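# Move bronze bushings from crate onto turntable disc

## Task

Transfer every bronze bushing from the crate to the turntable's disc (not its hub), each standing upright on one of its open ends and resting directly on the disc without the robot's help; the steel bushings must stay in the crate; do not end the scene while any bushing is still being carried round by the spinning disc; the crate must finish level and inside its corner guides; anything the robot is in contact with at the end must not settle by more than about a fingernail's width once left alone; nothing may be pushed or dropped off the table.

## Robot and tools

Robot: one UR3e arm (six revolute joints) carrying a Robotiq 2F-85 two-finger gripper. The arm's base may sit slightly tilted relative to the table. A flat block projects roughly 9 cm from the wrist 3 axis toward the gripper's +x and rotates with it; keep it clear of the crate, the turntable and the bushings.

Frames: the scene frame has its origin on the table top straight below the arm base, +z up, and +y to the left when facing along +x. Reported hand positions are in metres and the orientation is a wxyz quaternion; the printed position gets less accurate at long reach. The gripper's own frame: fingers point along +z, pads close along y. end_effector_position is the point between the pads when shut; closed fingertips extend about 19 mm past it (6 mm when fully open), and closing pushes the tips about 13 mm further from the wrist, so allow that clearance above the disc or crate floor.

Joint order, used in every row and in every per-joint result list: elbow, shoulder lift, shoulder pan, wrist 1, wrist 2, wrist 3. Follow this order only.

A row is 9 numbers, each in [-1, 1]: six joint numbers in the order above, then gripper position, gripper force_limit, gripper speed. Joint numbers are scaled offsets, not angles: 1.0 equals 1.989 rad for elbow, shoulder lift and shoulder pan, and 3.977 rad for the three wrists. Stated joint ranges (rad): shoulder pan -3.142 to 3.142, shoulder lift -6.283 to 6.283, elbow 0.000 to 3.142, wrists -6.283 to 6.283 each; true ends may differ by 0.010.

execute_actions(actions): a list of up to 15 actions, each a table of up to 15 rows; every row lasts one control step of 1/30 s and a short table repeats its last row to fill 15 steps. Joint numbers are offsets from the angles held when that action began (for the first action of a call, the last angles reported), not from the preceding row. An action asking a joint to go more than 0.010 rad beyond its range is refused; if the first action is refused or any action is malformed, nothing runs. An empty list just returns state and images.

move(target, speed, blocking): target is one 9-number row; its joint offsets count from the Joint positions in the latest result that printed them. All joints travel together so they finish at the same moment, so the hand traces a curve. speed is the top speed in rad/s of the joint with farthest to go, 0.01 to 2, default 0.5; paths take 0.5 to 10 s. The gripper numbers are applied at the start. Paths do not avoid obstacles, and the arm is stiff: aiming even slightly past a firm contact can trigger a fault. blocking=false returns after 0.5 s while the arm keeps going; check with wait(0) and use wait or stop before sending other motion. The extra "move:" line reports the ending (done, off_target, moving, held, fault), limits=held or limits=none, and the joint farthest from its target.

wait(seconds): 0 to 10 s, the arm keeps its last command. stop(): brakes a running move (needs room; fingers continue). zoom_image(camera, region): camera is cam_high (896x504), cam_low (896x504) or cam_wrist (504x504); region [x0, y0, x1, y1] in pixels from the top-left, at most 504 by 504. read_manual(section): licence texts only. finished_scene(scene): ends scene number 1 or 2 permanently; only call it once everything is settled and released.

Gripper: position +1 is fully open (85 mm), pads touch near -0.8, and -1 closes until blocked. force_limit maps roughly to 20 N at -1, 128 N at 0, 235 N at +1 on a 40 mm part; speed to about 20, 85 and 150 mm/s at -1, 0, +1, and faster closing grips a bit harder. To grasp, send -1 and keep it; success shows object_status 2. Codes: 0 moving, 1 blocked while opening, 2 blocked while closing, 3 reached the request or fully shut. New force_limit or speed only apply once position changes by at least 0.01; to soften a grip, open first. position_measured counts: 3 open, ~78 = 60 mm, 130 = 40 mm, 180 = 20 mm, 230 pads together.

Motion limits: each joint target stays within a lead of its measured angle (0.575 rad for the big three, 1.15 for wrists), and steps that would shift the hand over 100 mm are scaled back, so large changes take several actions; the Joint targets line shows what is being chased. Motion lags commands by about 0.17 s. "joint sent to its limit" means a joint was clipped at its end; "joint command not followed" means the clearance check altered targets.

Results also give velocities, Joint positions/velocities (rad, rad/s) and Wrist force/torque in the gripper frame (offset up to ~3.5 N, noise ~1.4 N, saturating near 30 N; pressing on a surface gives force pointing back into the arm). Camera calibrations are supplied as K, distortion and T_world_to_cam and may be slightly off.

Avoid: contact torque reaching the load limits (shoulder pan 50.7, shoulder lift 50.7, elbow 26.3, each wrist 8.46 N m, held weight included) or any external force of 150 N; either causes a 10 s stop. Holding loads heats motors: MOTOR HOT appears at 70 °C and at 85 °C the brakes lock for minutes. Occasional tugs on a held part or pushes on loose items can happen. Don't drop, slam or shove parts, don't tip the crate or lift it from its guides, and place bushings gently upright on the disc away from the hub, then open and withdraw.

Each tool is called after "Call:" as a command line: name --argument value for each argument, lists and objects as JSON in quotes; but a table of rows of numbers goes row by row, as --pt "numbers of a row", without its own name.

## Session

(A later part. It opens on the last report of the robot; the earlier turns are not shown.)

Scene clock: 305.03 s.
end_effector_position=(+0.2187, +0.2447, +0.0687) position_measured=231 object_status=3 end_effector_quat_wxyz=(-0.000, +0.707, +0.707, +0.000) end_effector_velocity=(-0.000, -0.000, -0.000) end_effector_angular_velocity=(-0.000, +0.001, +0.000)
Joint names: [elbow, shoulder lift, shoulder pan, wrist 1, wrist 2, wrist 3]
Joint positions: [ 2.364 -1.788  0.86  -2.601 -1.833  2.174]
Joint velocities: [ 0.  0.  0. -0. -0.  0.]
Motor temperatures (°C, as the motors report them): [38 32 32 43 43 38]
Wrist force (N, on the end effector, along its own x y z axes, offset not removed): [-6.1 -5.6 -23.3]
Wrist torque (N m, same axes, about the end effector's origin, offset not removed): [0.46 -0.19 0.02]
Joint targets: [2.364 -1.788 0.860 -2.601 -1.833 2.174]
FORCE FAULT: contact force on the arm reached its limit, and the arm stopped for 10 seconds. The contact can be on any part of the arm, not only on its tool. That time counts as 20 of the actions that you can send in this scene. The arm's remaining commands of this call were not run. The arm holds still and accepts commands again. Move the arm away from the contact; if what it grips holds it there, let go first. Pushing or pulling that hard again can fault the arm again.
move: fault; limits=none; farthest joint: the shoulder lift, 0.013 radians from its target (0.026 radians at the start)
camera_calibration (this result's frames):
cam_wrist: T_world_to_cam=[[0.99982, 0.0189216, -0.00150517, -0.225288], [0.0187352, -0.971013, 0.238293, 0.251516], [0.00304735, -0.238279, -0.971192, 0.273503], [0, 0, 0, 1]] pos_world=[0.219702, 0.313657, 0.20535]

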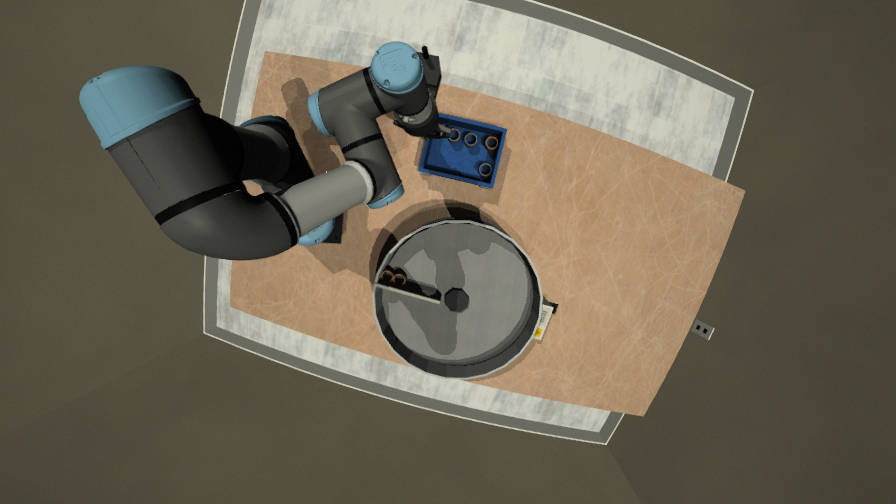

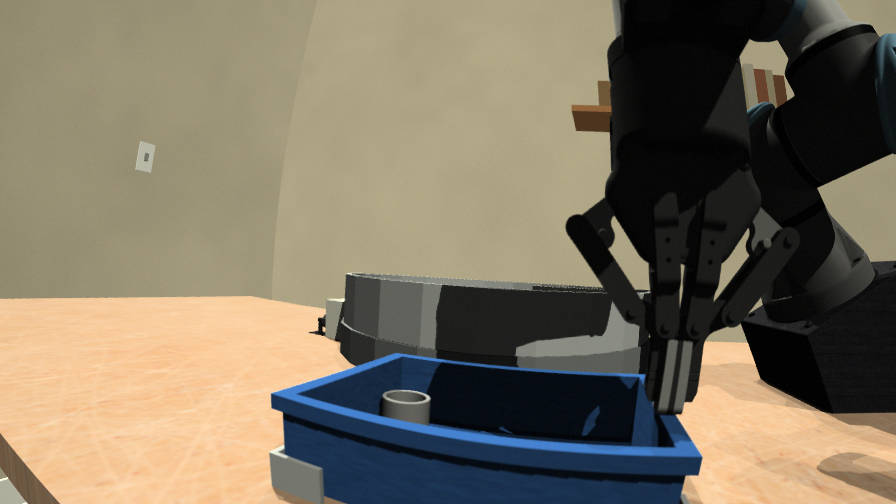

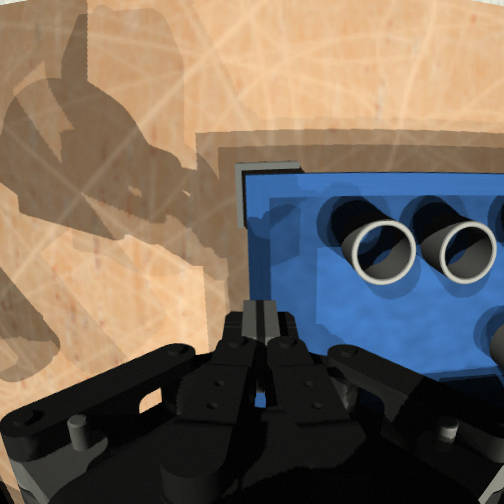

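Call:
move --target '[-0.0156,-0.0372,0.0111,0.0279,-0.0025,0.0055,-1,-0.5,0.5]' --speed 0.2

Call:
move --target '[-0.3705,0.1262,-0.0759,0.1141,0.0169,-0.0347,0.0,-0.5,0.5]' --speed 0.5

Call:
move --target '[0.0558,0.0533,-0.0221,-0.0573,0.0083,-0.0101,0.0,-0.5,0.5]' --speed 0.2

Scene clock: 319.30 s.
end_effector_position=(+0.2173, +0.2434, +0.0861) position_measured=231 object_status=3 end_effector_quat_wxyz=(-0.000, +0.707, +0.707, +0.000) end_effector_velocity=(-0.001, -0.000, +0.000) end_effector_angular_velocity=(-0.000, +0.001, +0.001)
Joint names: [elbow, shoulder lift, shoulder pan, wrist 1, wrist 2, wrist 3]
Joint positions: [ 2.333 -1.862  0.882 -2.49  -1.843  2.196]
Joint velocities: [ 0.    -0.002  0.001  0.002 -0.     0.   ]
Motor temperatures (°C, as the motors report them): [38 32 32 43 43 38]
Wrist force (N, on the end effector, along its own x y z axes, offset not removed): [1.0 1.7 0.2]
Wrist torque (N m, same axes, about the end effector's origin, offset not removed): [0.21 -0.25 0.03]
Joint targets: [2.333 -1.862 0.882 -2.490 -1.843 2.196]
move: done; limits=none; farthest joint: the shoulder pan, 0.000 radians from its target (0.022 radians at the start)
camera_calibration (this result's frames):
cam_wrist: T_world_to_cam=[[0.99984, 0.0177813, -0.00175643, -0.223552], [0.0176862, -0.970901, 0.238826, 0.246281], [0.00254132, -0.238819, -0.971061, 0.290295], [0, 0, 0, 1]] pos_world=[0.218422, 0.312418, 0.222683]

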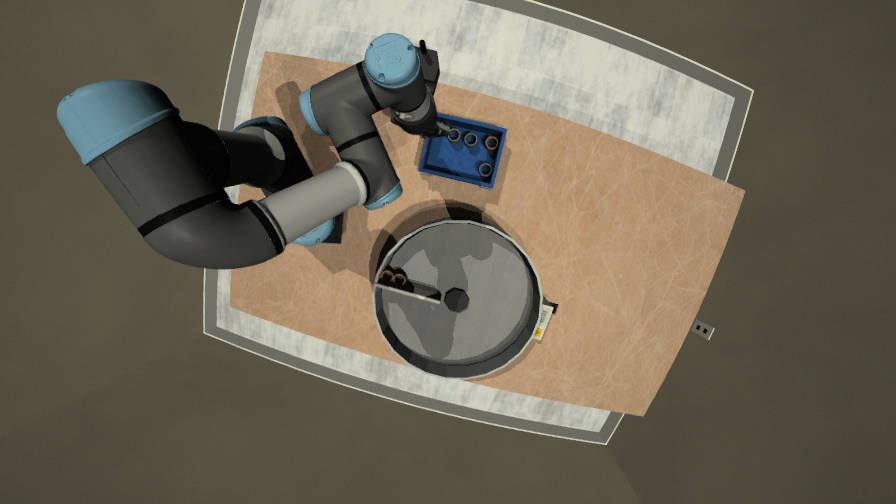

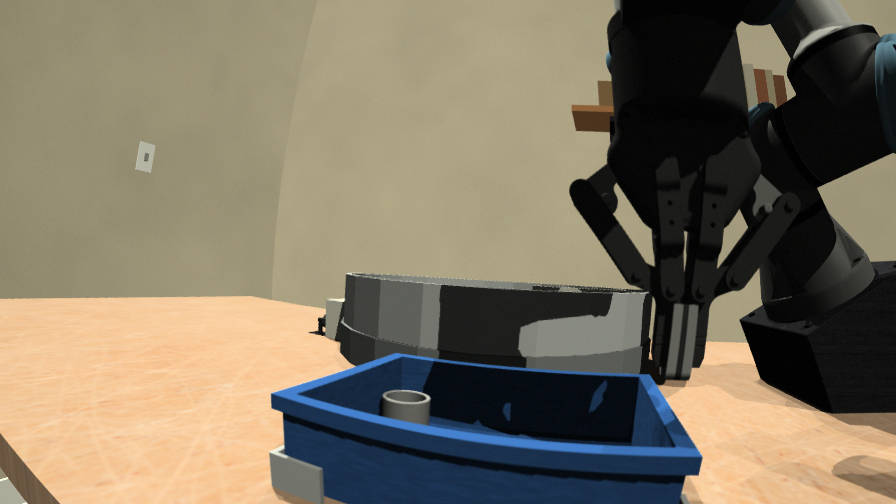

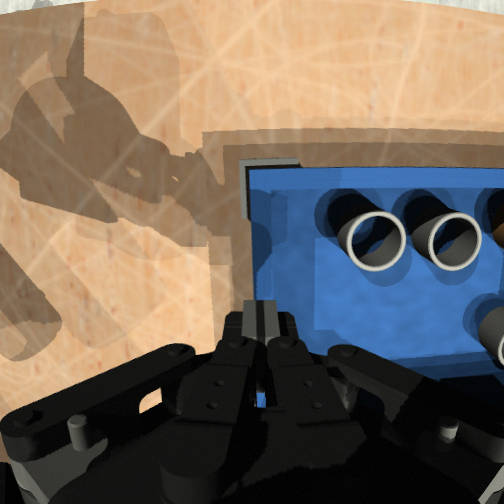

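Scene clock: 321.43 s.
end_effector_position=(+0.3624, +0.2769, +0.1308) position_measured=129 object_status=3 end_effector_quat_wxyz=(+0.000, +0.707, +0.707, -0.000) end_effector_velocity=(+0.000, +0.000, +0.000) end_effector_angular_velocity=(-0.000, +0.000, +0.000)
Joint names: [elbow, shoulder lift, shoulder pan, wrist 1, wrist 2, wrist 3]
Joint positions: [ 1.596 -1.611  0.731 -2.036 -1.776  2.058]
Joint velocities: [-0.002  0.001 -0.     0.001  0.    -0.   ]
Motor temperatures (°C, as the motors report them): [38 32 32 43 43 38]
Wrist force (N, on the end effector, along its own x y z axes, offset not removed): [0.7 1.4 0.0]
Wrist torque (N m, same axes, about the end effector's origin, offset not removed): [0.16 -0.17 0.05]
Joint targets: [1.596 -1.611 0.731 -2.036 -1.776 2.058]
move: done; limits=none; farthest joint: the shoulder pan, 0.000 radians from its target (0.151 radians at the start)
camera_calibration (this result's frames):
cam_wrist: T_world_to_cam=[[0.999851, 0.0171359, -0.00220888, -0.368927], [0.0171658, -0.970707, 0.239651, 0.265573], [0.00196246, -0.239653, -0.970857, 0.341809], [0, 0, 0, 1]] pos_world=[0.363642, 0.346031, 0.267388]

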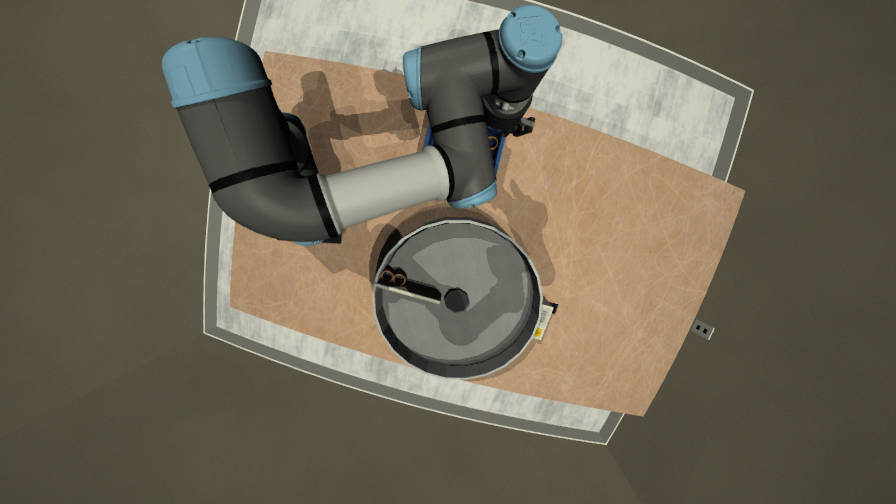

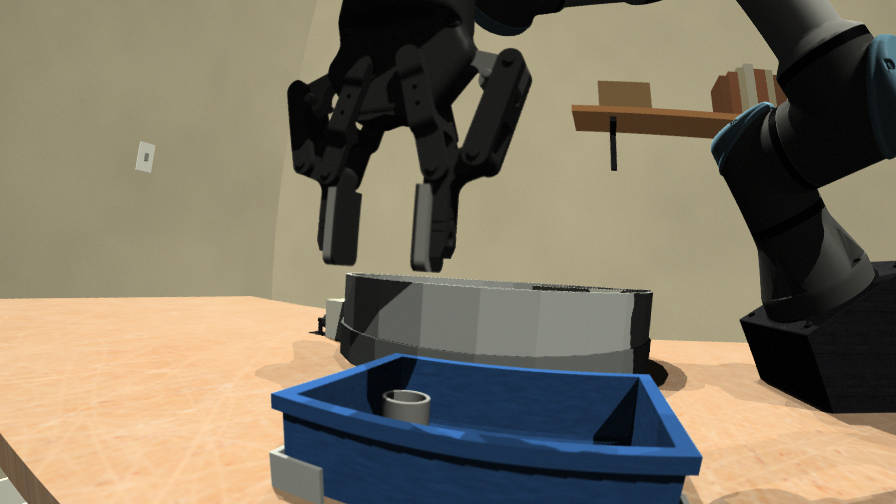

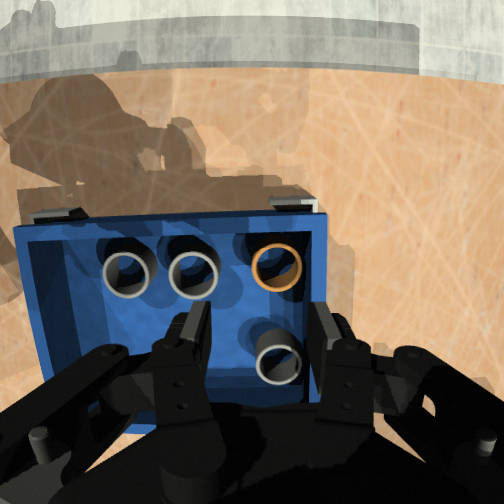

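Scene clock: 323.10 s.
end_effector_position=(+0.3651, +0.2793, +0.0767) position_measured=129 object_status=3 end_effector_quat_wxyz=(-0.005, +0.707, +0.707, +0.003) end_effector_velocity=(-0.000, -0.000, -0.001) end_effector_angular_velocity=(-0.001, +0.000, -0.001)
Joint names: [elbow, shoulder lift, shoulder pan, wrist 1, wrist 2, wrist 3]
Joint positions: [ 1.707 -1.505  0.687 -2.264 -1.743  2.018]
Joint velocities: [ 0.002  0.001 -0.001 -0.003  0.    -0.   ]
Motor temperatures (°C, as the motors report them): [38 32 32 43 43 38]
Wrist force (N, on the end effector, along its own x y z axes, offset not removed): [0.8 1.0 -0.4]
Wrist torque (N m, same axes, about the end effector's origin, offset not removed): [0.09 -0.19 0.05]
Joint targets: [1.707 -1.505 0.687 -2.264 -1.743 2.017]
move: done; limits=none; farthest joint: the shoulder pan, 0.000 radians from its target (0.044 radians at the start)
camera_calibration (this result's frames):
cam_wrist: T_world_to_cam=[[0.999843, 0.0171219, -0.00449111, -0.371557], [0.0176945, -0.973673, 0.22726, 0.28239], [-0.000481758, -0.227304, -0.973824, 0.287519], [0, 0, 0, 1]] pos_world=[0.366641, 0.346672, 0.214148]

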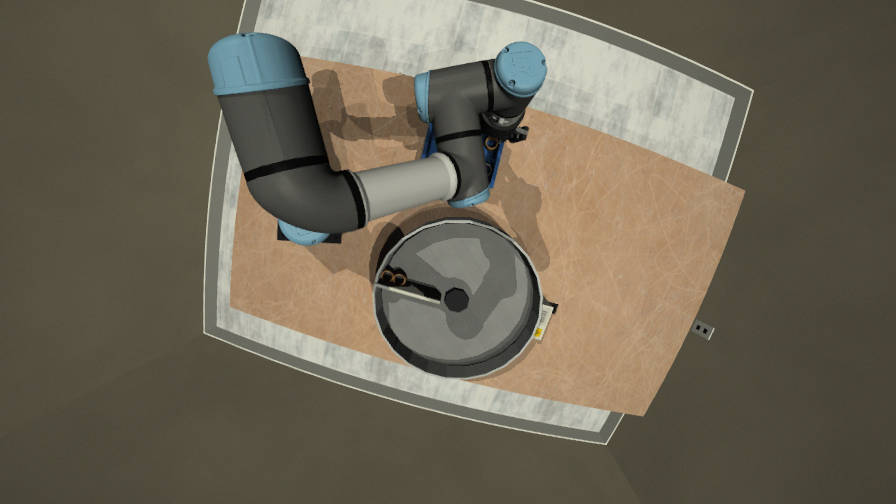

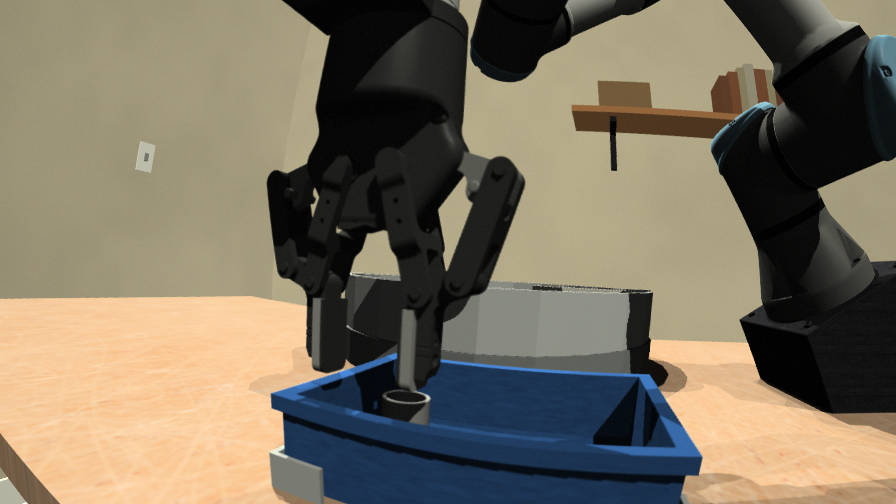

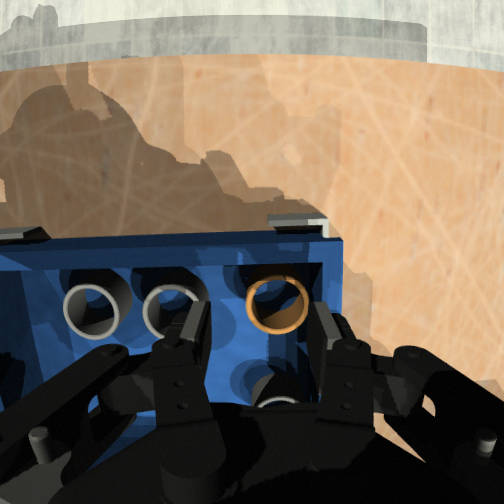

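Call:
move --target '[0.0,0.031,-0.009,-0.015,-0.001,-0.002,-1,-0.5,0.5]' --speed 0.1

Scene clock: 342.50 s.
end_effector_position=(+0.3715, +0.2766, +0.0567) position_measured=231 object_status=3 end_effector_quat_wxyz=(-0.000, +0.710, +0.704, -0.001) end_effector_velocity=(+0.001, +0.000, -0.001) end_effector_angular_velocity=(-0.000, -0.001, -0.000)
Joint names: [elbow, shoulder lift, shoulder pan, wrist 1, wrist 2, wrist 3]
Joint positions: [ 1.707 -1.444  0.669 -2.323 -1.747  2.01 ]
Joint velocities: [-0.001  0.003 -0.001 -0.003 -0.    -0.   ]
Motor temperatures (°C, as the motors report them): [38 32 32 43 43 38]
Wrist force (N, on the end effector, along its own x y z axes, offset not removed): [1.2 1.4 0.6]
Wrist torque (N m, same axes, about the end effector's origin, offset not removed): [0.14 -0.22 0.05]
Joint targets: [1.707 -1.444 0.669 -2.324 -1.747 2.010]
move: done; limits=none; farthest joint: the shoulder lift, 0.001 radians from its target (0.062 radians at the start)
camera_calibration (this result's frames):
cam_wrist: T_world_to_cam=[[0.999944, 0.00986959, -0.00369028, -0.37606], [0.0104669, -0.970694, 0.240089, 0.285369], [-0.00121255, -0.240114, -0.970744, 0.271045], [0, 0, 0, 1]] pos_world=[0.373381, 0.3458, 0.193213]

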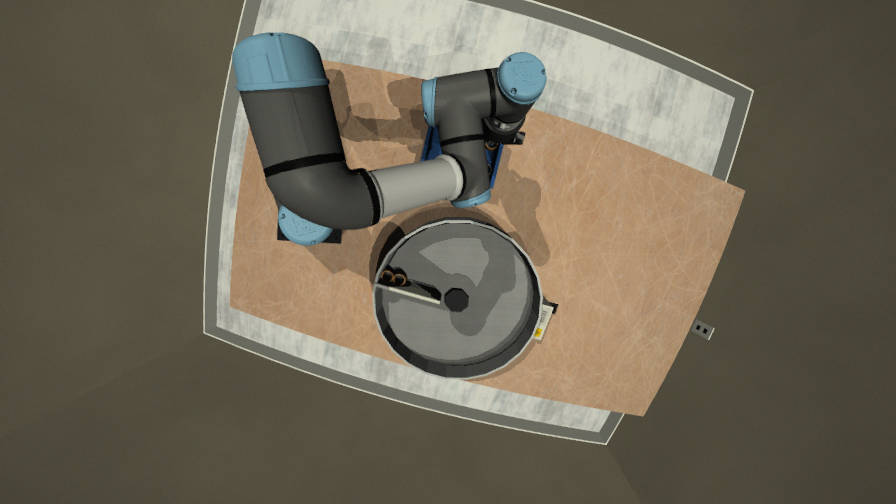

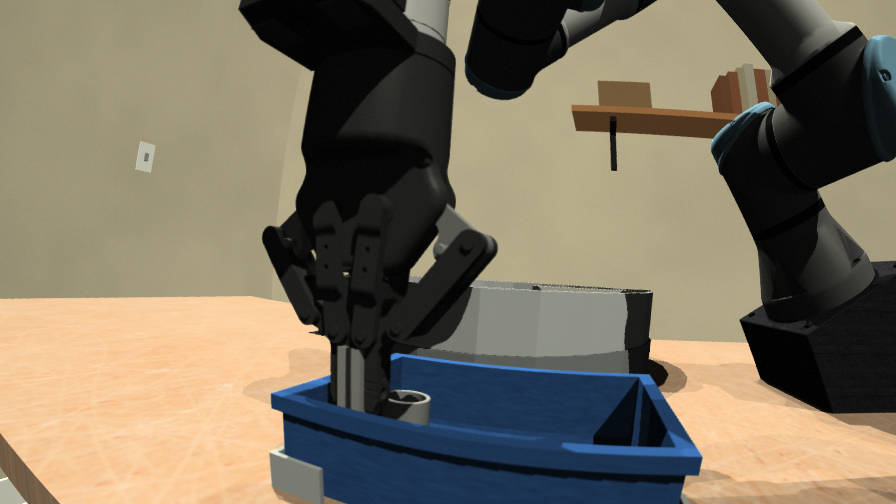

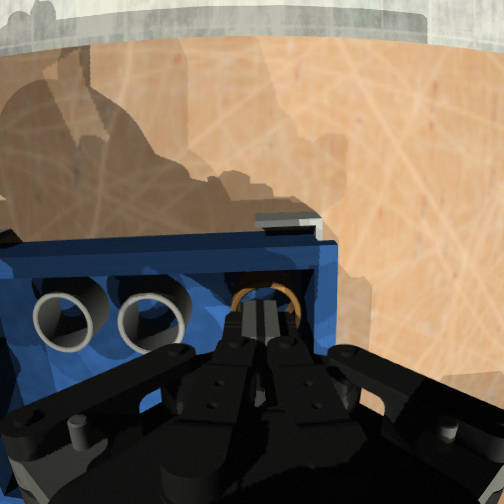

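Call:
move --target '[0.0038,0.0084,-0.0018,-0.0061,0,0,-1,-0.5,0.5]' --speed 0.03

Call:
move --target '[0.021,-0.0065,0.0037,-0.008,0.0012,0.002,-1,-0.5,0.5]' --speed 0.015

Scene clock: 349.40 s.
end_effector_position=(+0.3716, +0.2762, +0.0503) position_measured=231 object_status=3 end_effector_quat_wxyz=(+0.000, +0.711, +0.703, -0.002) end_effector_velocity=(+0.001, -0.000, -0.000) end_effector_angular_velocity=(-0.000, -0.002, -0.001)
Joint names: [elbow, shoulder lift, shoulder pan, wrist 1, wrist 2, wrist 3]
Joint positions: [ 1.715 -1.427  0.666 -2.347 -1.747  2.01 ]
Joint velocities: [-0.     0.001 -0.001 -0.002 -0.     0.   ]
Motor temperatures (°C, as the motors report them): [38 32 32 43 43 38]
Wrist force (N, on the end effector, along its own x y z axes, offset not removed): [-0.2 1.4 0.1]
Wrist torque (N m, same axes, about the end effector's origin, offset not removed): [0.19 0.00 -0.01]
Joint targets: [1.715 -1.427 0.666 -2.348 -1.747 2.010]
move: done; limits=none; farthest joint: the shoulder pan, 0.000 radians from its target (0.004 radians at the start)
camera_calibration (this result's frames):
cam_wrist: T_world_to_cam=[[0.999971, 0.00681715, -0.00349576, -0.375419], [0.00746016, -0.970297, 0.241803, 0.287419], [-0.00174351, -0.241822, -0.970319, 0.265409], [0, 0, 0, 1]] pos_world=[0.373727, 0.345623, 0.18672]

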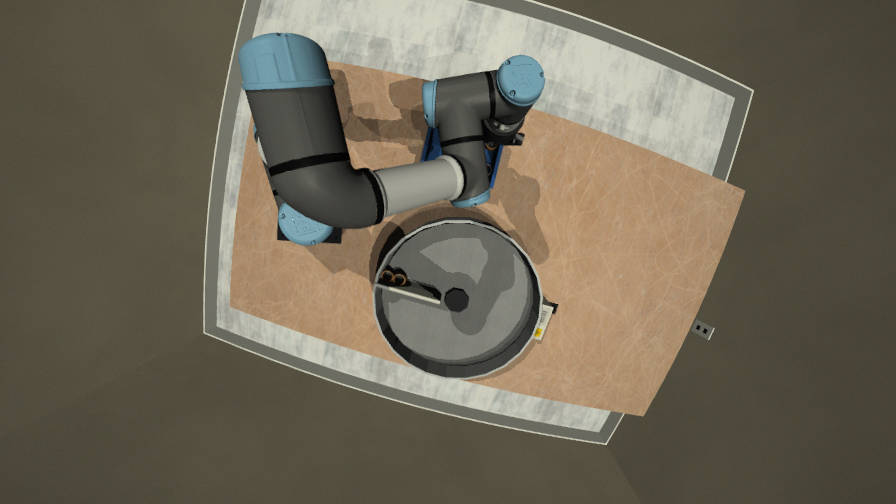

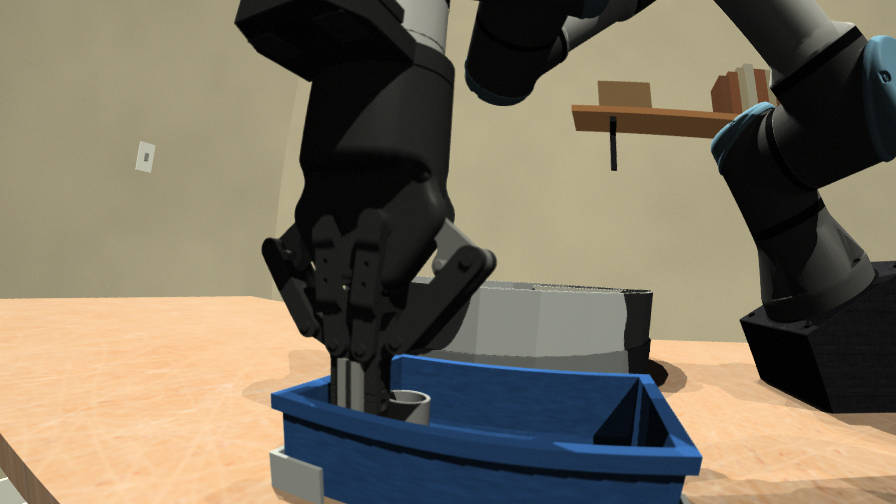

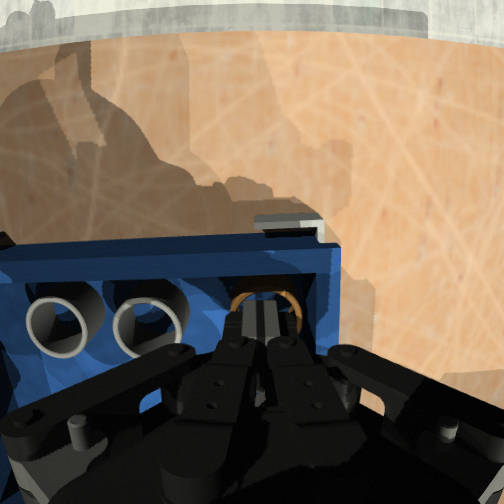

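Scene clock: 352.43 s.
end_effector_position=(+0.3636, +0.2777, +0.0490) position_measured=231 object_status=3 end_effector_quat_wxyz=(-0.003, +0.712, +0.702, +0.002) end_effector_velocity=(-0.001, +0.000, -0.000) end_effector_angular_velocity=(+0.001, +0.000, +0.001)
Joint names: [elbow, shoulder lift, shoulder pan, wrist 1, wrist 2, wrist 3]
Joint positions: [ 1.756 -1.44   0.673 -2.379 -1.742  2.017]
Joint velocities: [ 0.002 -0.     0.001 -0.002 -0.     0.   ]
Motor temperatures (°C, as the motors report them): [38 32 32 43 43 38]
Wrist force (N, on the end effector, along its own x y z axes, offset not removed): [-2.9 1.4 -19.5]
Wrist torque (N m, same axes, about the end effector's origin, offset not removed): [0.19 -0.27 0.03]
Joint targets: [1.756 -1.440 0.673 -2.379 -1.742 2.018]
move: done; limits=none; farthest joint: the elbow, 0.001 radians from its target (0.042 radians at the start)
camera_calibration (this result's frames):
cam_wrist: T_world_to_cam=[[0.999984, 0.00475796, -0.00311552, -0.366879], [0.00535274, -0.972486, 0.232902, 0.291034], [-0.00192166, -0.232915, -0.972495, 0.262201], [0, 0, 0, 1]] pos_world=[0.365819, 0.345843, 0.186064]

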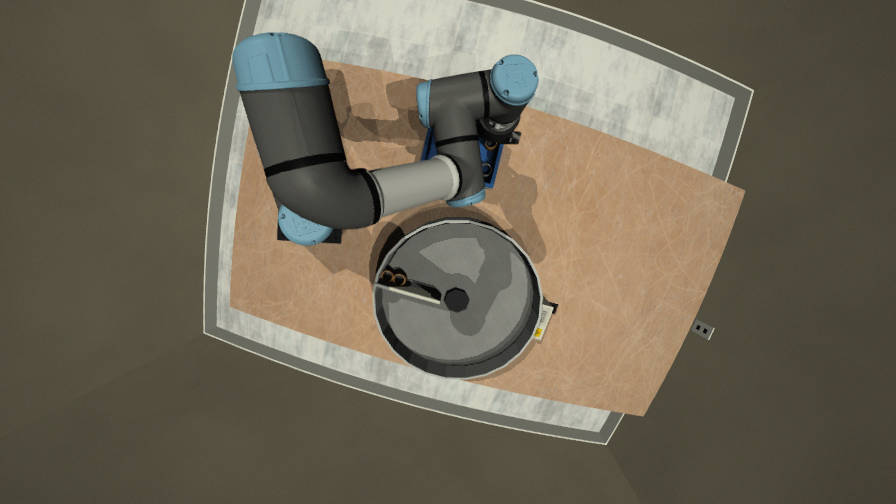

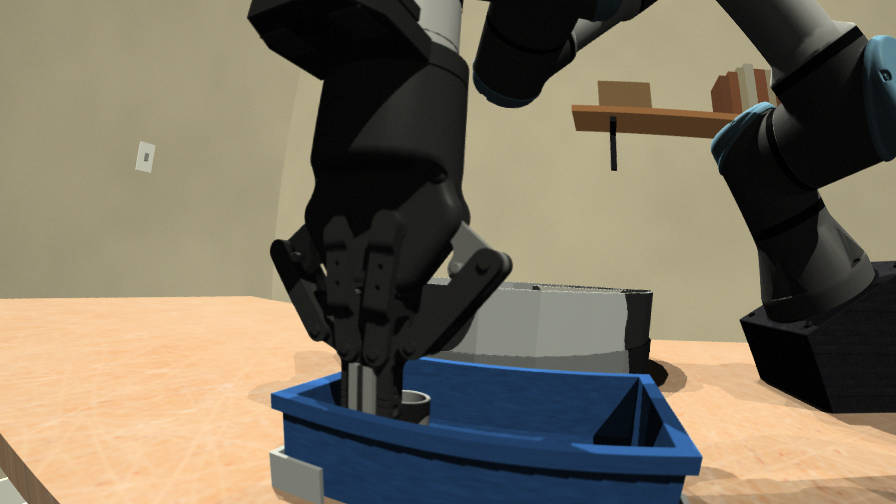

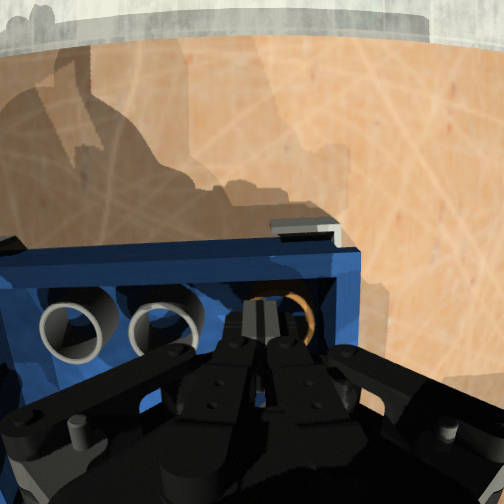

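Call:
move --target '[-0.0018,-0.004,0.0009,0.0029,0,0,-1,-0.5,0.5]' --speed 0.05

Call:
move --target '[-0.021,0.0065,-0.0037,0.008,-0.0012,-0.002,-1,-0.5,0.5]' --speed 0.05

Call:
move --target '[0.0041,0.0092,-0.002,-0.0067,0,0,-1,-0.5,0.5]' --speed 0.015

Scene clock: 359.73 s.
end_effector_position=(+0.3636, +0.2779, +0.0520) position_measured=231 object_status=3 end_effector_quat_wxyz=(-0.003, +0.711, +0.703, +0.002) end_effector_velocity=(+0.001, +0.000, +0.001) end_effector_angular_velocity=(+0.001, -0.001, -0.000)
Joint names: [elbow, shoulder lift, shoulder pan, wrist 1, wrist 2, wrist 3]
Joint positions: [ 1.753 -1.448  0.675 -2.368 -1.742  2.018]
Joint velocities: [-0.002 -0.002 -0.     0.002 -0.     0.   ]
Motor temperatures (°C, as the motors report them): [38 32 32 43 43 38]
Wrist force (N, on the end effector, along its own x y z axes, offset not removed): [0.8 2.1 0.6]
Wrist torque (N m, same axes, about the end effector's origin, offset not removed): [0.31 -0.18 0.02]
Joint targets: [1.753 -1.448 0.675 -2.367 -1.742 2.017]
move: done; limits=none; farthest joint: the wrist 3, 0.001 radians from its target (0.001 radians at the start)
camera_calibration (this result's frames):
cam_wrist: T_world_to_cam=[[0.999975, 0.006244, -0.00323607, -0.367209], [0.00682454, -0.972676, 0.232067, 0.290145], [-0.00169862, -0.232083, -0.972694, 0.264799], [0, 0, 0, 1]] pos_world=[0.36567, 0.345965, 0.189047]

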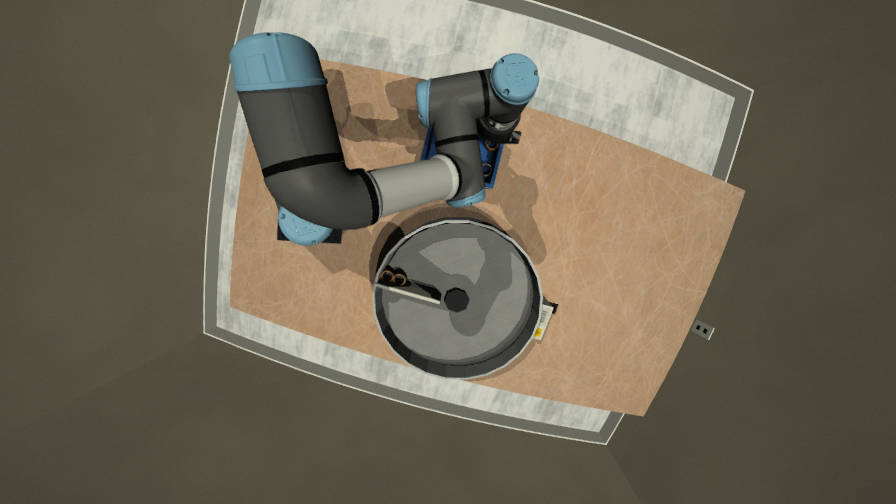

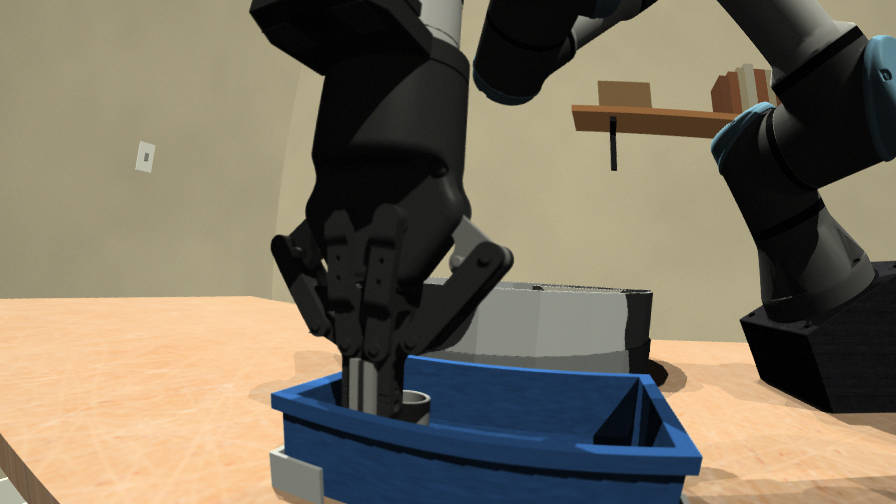

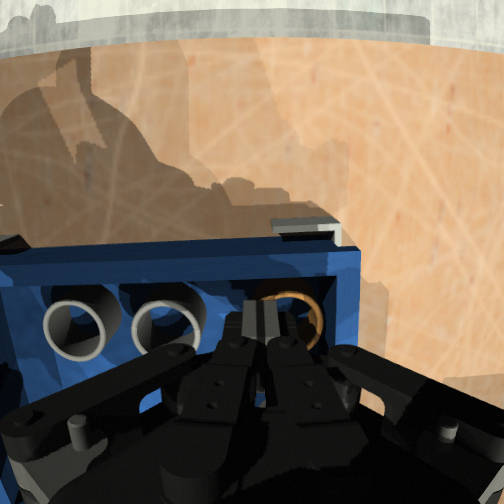

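Scene clock: 360.93 s.
end_effector_position=(+0.3715, +0.2764, +0.0533) position_measured=231 object_status=3 end_effector_quat_wxyz=(+0.000, +0.711, +0.704, -0.001) end_effector_velocity=(+0.000, +0.000, +0.000) end_effector_angular_velocity=(-0.000, +0.000, +0.001)
Joint names: [elbow, shoulder lift, shoulder pan, wrist 1, wrist 2, wrist 3]
Joint positions: [ 1.711 -1.435  0.667 -2.336 -1.747  2.01 ]
Joint velocities: [-0.003  0.001  0.     0.002 -0.    -0.   ]
Motor temperatures (°C, as the motors report them): [38 32 32 43 43 38]
Wrist force (N, on the end effector, along its own x y z axes, offset not removed): [0.9 2.1 -0.3]
Wrist torque (N m, same axes, about the end effector's origin, offset not removed): [0.29 -0.15 0.01]
Joint targets: [1.711 -1.435 0.667 -2.336 -1.747 2.010]
move: done; limits=none; farthest joint: the shoulder pan, 0.000 radians from its target (0.007 radians at the start)
camera_calibration (this result's frames):
cam_wrist: T_world_to_cam=[[0.999959, 0.0082914, -0.00353077, -0.375735], [0.00889785, -0.970502, 0.240928, 0.28649], [-0.00142899, -0.24095, -0.970536, 0.268049], [0, 0, 0, 1]] pos_world=[0.373554, 0.345741, 0.189801]

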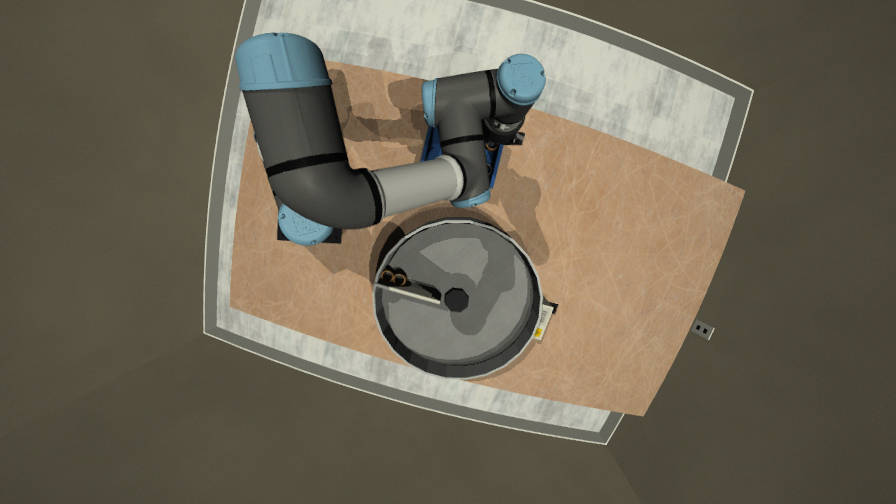

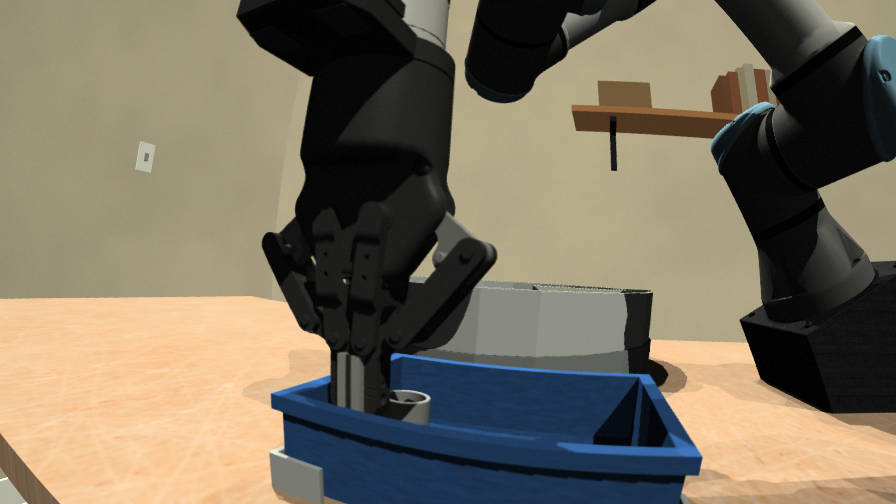

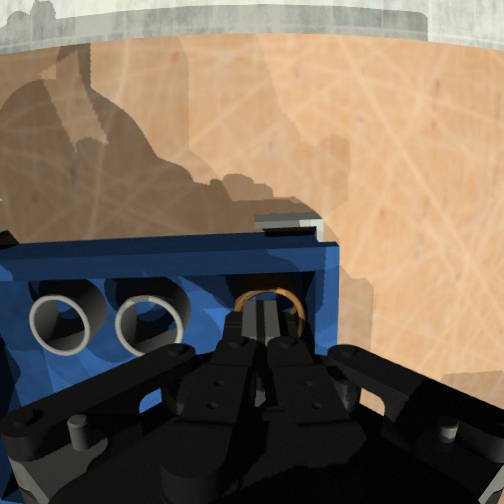

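Scene clock: 362.97 s.
end_effector_position=(+0.3718, +0.2760, +0.0466) position_measured=231 object_status=3 end_effector_quat_wxyz=(+0.001, +0.712, +0.702, -0.001) end_effector_velocity=(-0.000, -0.000, -0.001) end_effector_angular_velocity=(-0.001, +0.001, -0.000)
Joint names: [elbow, shoulder lift, shoulder pan, wrist 1, wrist 2, wrist 3]
Joint positions: [ 1.719 -1.418  0.663 -2.363 -1.747  2.01 ]
Joint velocities: [ 0.001  0.003 -0.001 -0.002 -0.     0.   ]
Motor temperatures (°C, as the motors report them): [38 32 32 43 43 38]
Wrist force (N, on the end effector, along its own x y z axes, offset not removed): [-4.9 -22.3 -30.0]
Wrist torque (N m, same axes, about the end effector's origin, offset not removed): [1.29 0.59 -0.19]
Joint targets: [1.719 -1.417 0.663 -2.363 -1.747 2.010]
move: done; limits=none; farthest joint: the shoulder lift, 0.001 radians from its target (0.019 radians at the start)
camera_calibration (this result's frames):
cam_wrist: T_world_to_cam=[[0.999985, 0.00484019, -0.00271262, -0.37514], [0.00535344, -0.970153, 0.242436, 0.288864], [-0.00145822, -0.242447, -0.970163, 0.261798], [0, 0, 0, 1]] pos_world=[0.37397, 0.34553, 0.182938]

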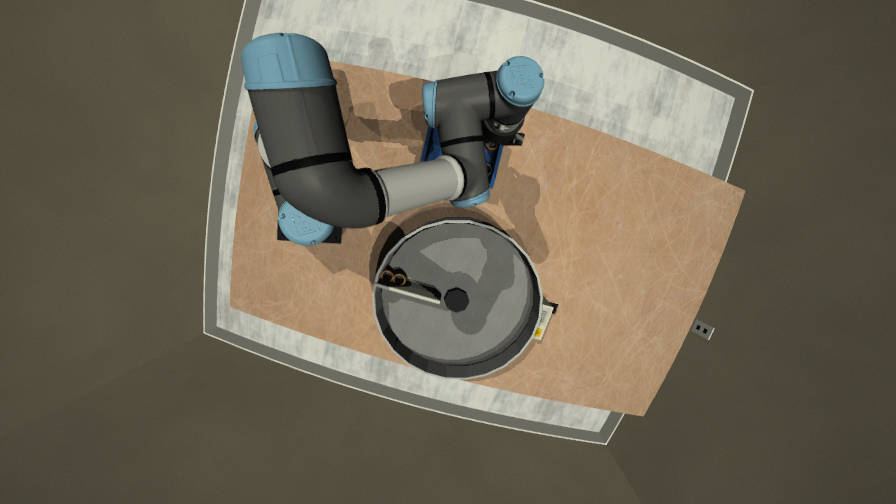

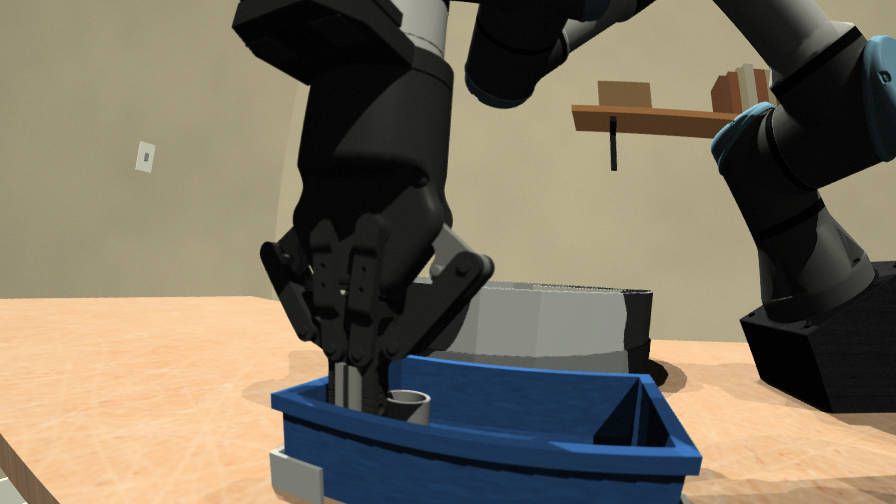

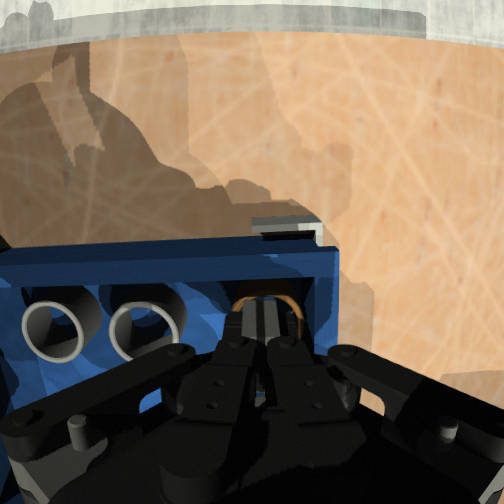

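Call:
execute_actions --actions '[[[0.006,0.013,-0.003,-0.009,0,0,-1,-0.3,0]],[[0.006,0.013,-0.003,-0.009,0,0,-1,-0.3,0]]]'

Scene clock: 387.63 s.
end_effector_position=(+0.3741, +0.2762, +0.0410) position_measured=231 object_status=3 end_effector_quat_wxyz=(+0.003, +0.713, +0.701, +0.002) end_effector_velocity=(-0.000, +0.000, +0.000) end_effector_angular_velocity=(+0.000, +0.000, +0.000)
Joint names: [elbow, shoulder lift, shoulder pan, wrist 1, wrist 2, wrist 3]
Joint positions: [ 1.725 -1.4    0.66  -2.394 -1.747  2.01 ]
Joint velocities: [ 0. -0.  0. -0.  0.  0.]
Motor temperatures (°C, as the motors report them): [38 33 32 43 43 38]
Wrist force (N, on the end effector, along its own x y z axes, offset not removed): [-1.4 -4.4 -19.6]
Wrist torque (N m, same axes, about the end effector's origin, offset not removed): [0.37 -0.25 0.04]
Joint targets: [1.725 -1.400 0.660 -2.394 -1.747 2.010]
FORCE FAULT: contact force on the arm reached its limit, and the arm stopped for 10 seconds. The contact can be on any part of the arm, not only on its tool. That time counts as 19 of the actions that you can send in this scene. The arm's remaining commands of this call were not run. The arm holds still and accepts commands again. Move the arm away from the contact; if what it grips holds it there, let go first. Pushing or pulling that hard again can fault the arm again.
camera_calibration (this result's frames):
cam_wrist: T_world_to_cam=[[0.999987, 0.000248901, 0.00513602, -0.376453], [-0.000997999, -0.97044, 0.24134, 0.292894], [0.00504427, -0.241342, -0.970427, 0.253709], [0, 0, 0, 1]] pos_world=[0.37546, 0.34556, 0.177453]

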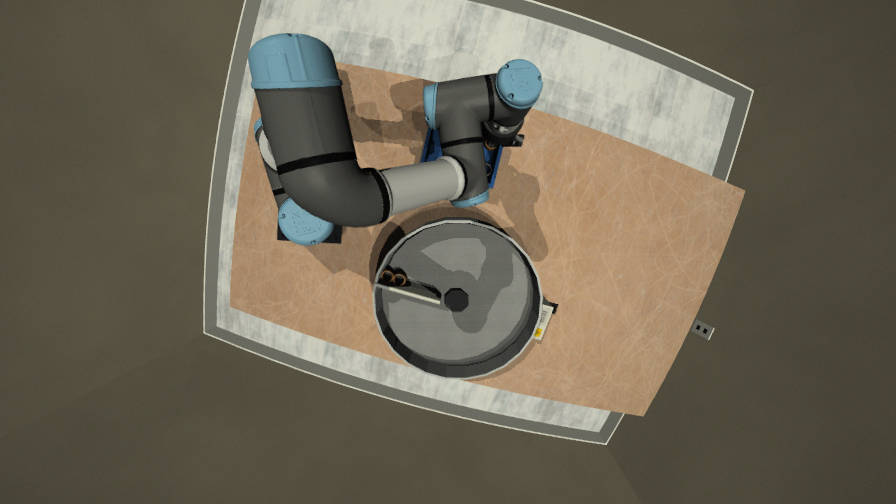

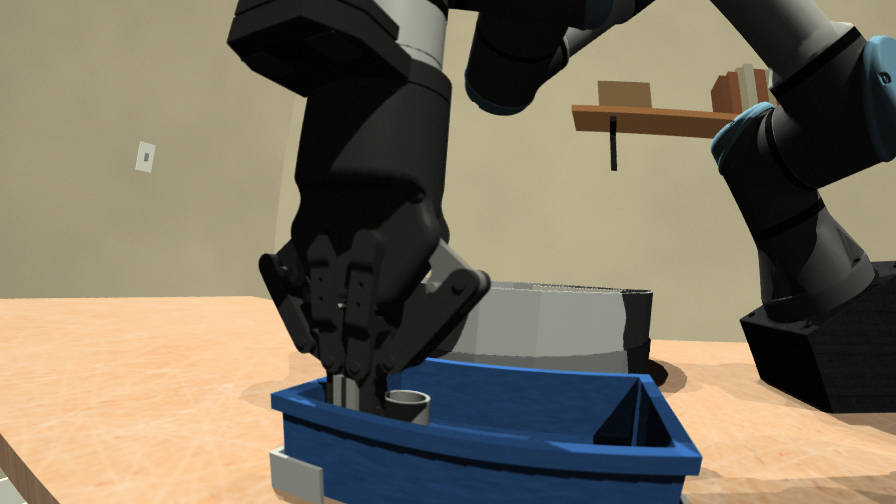

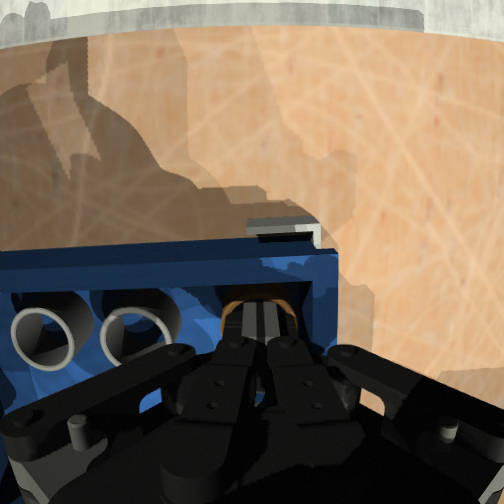

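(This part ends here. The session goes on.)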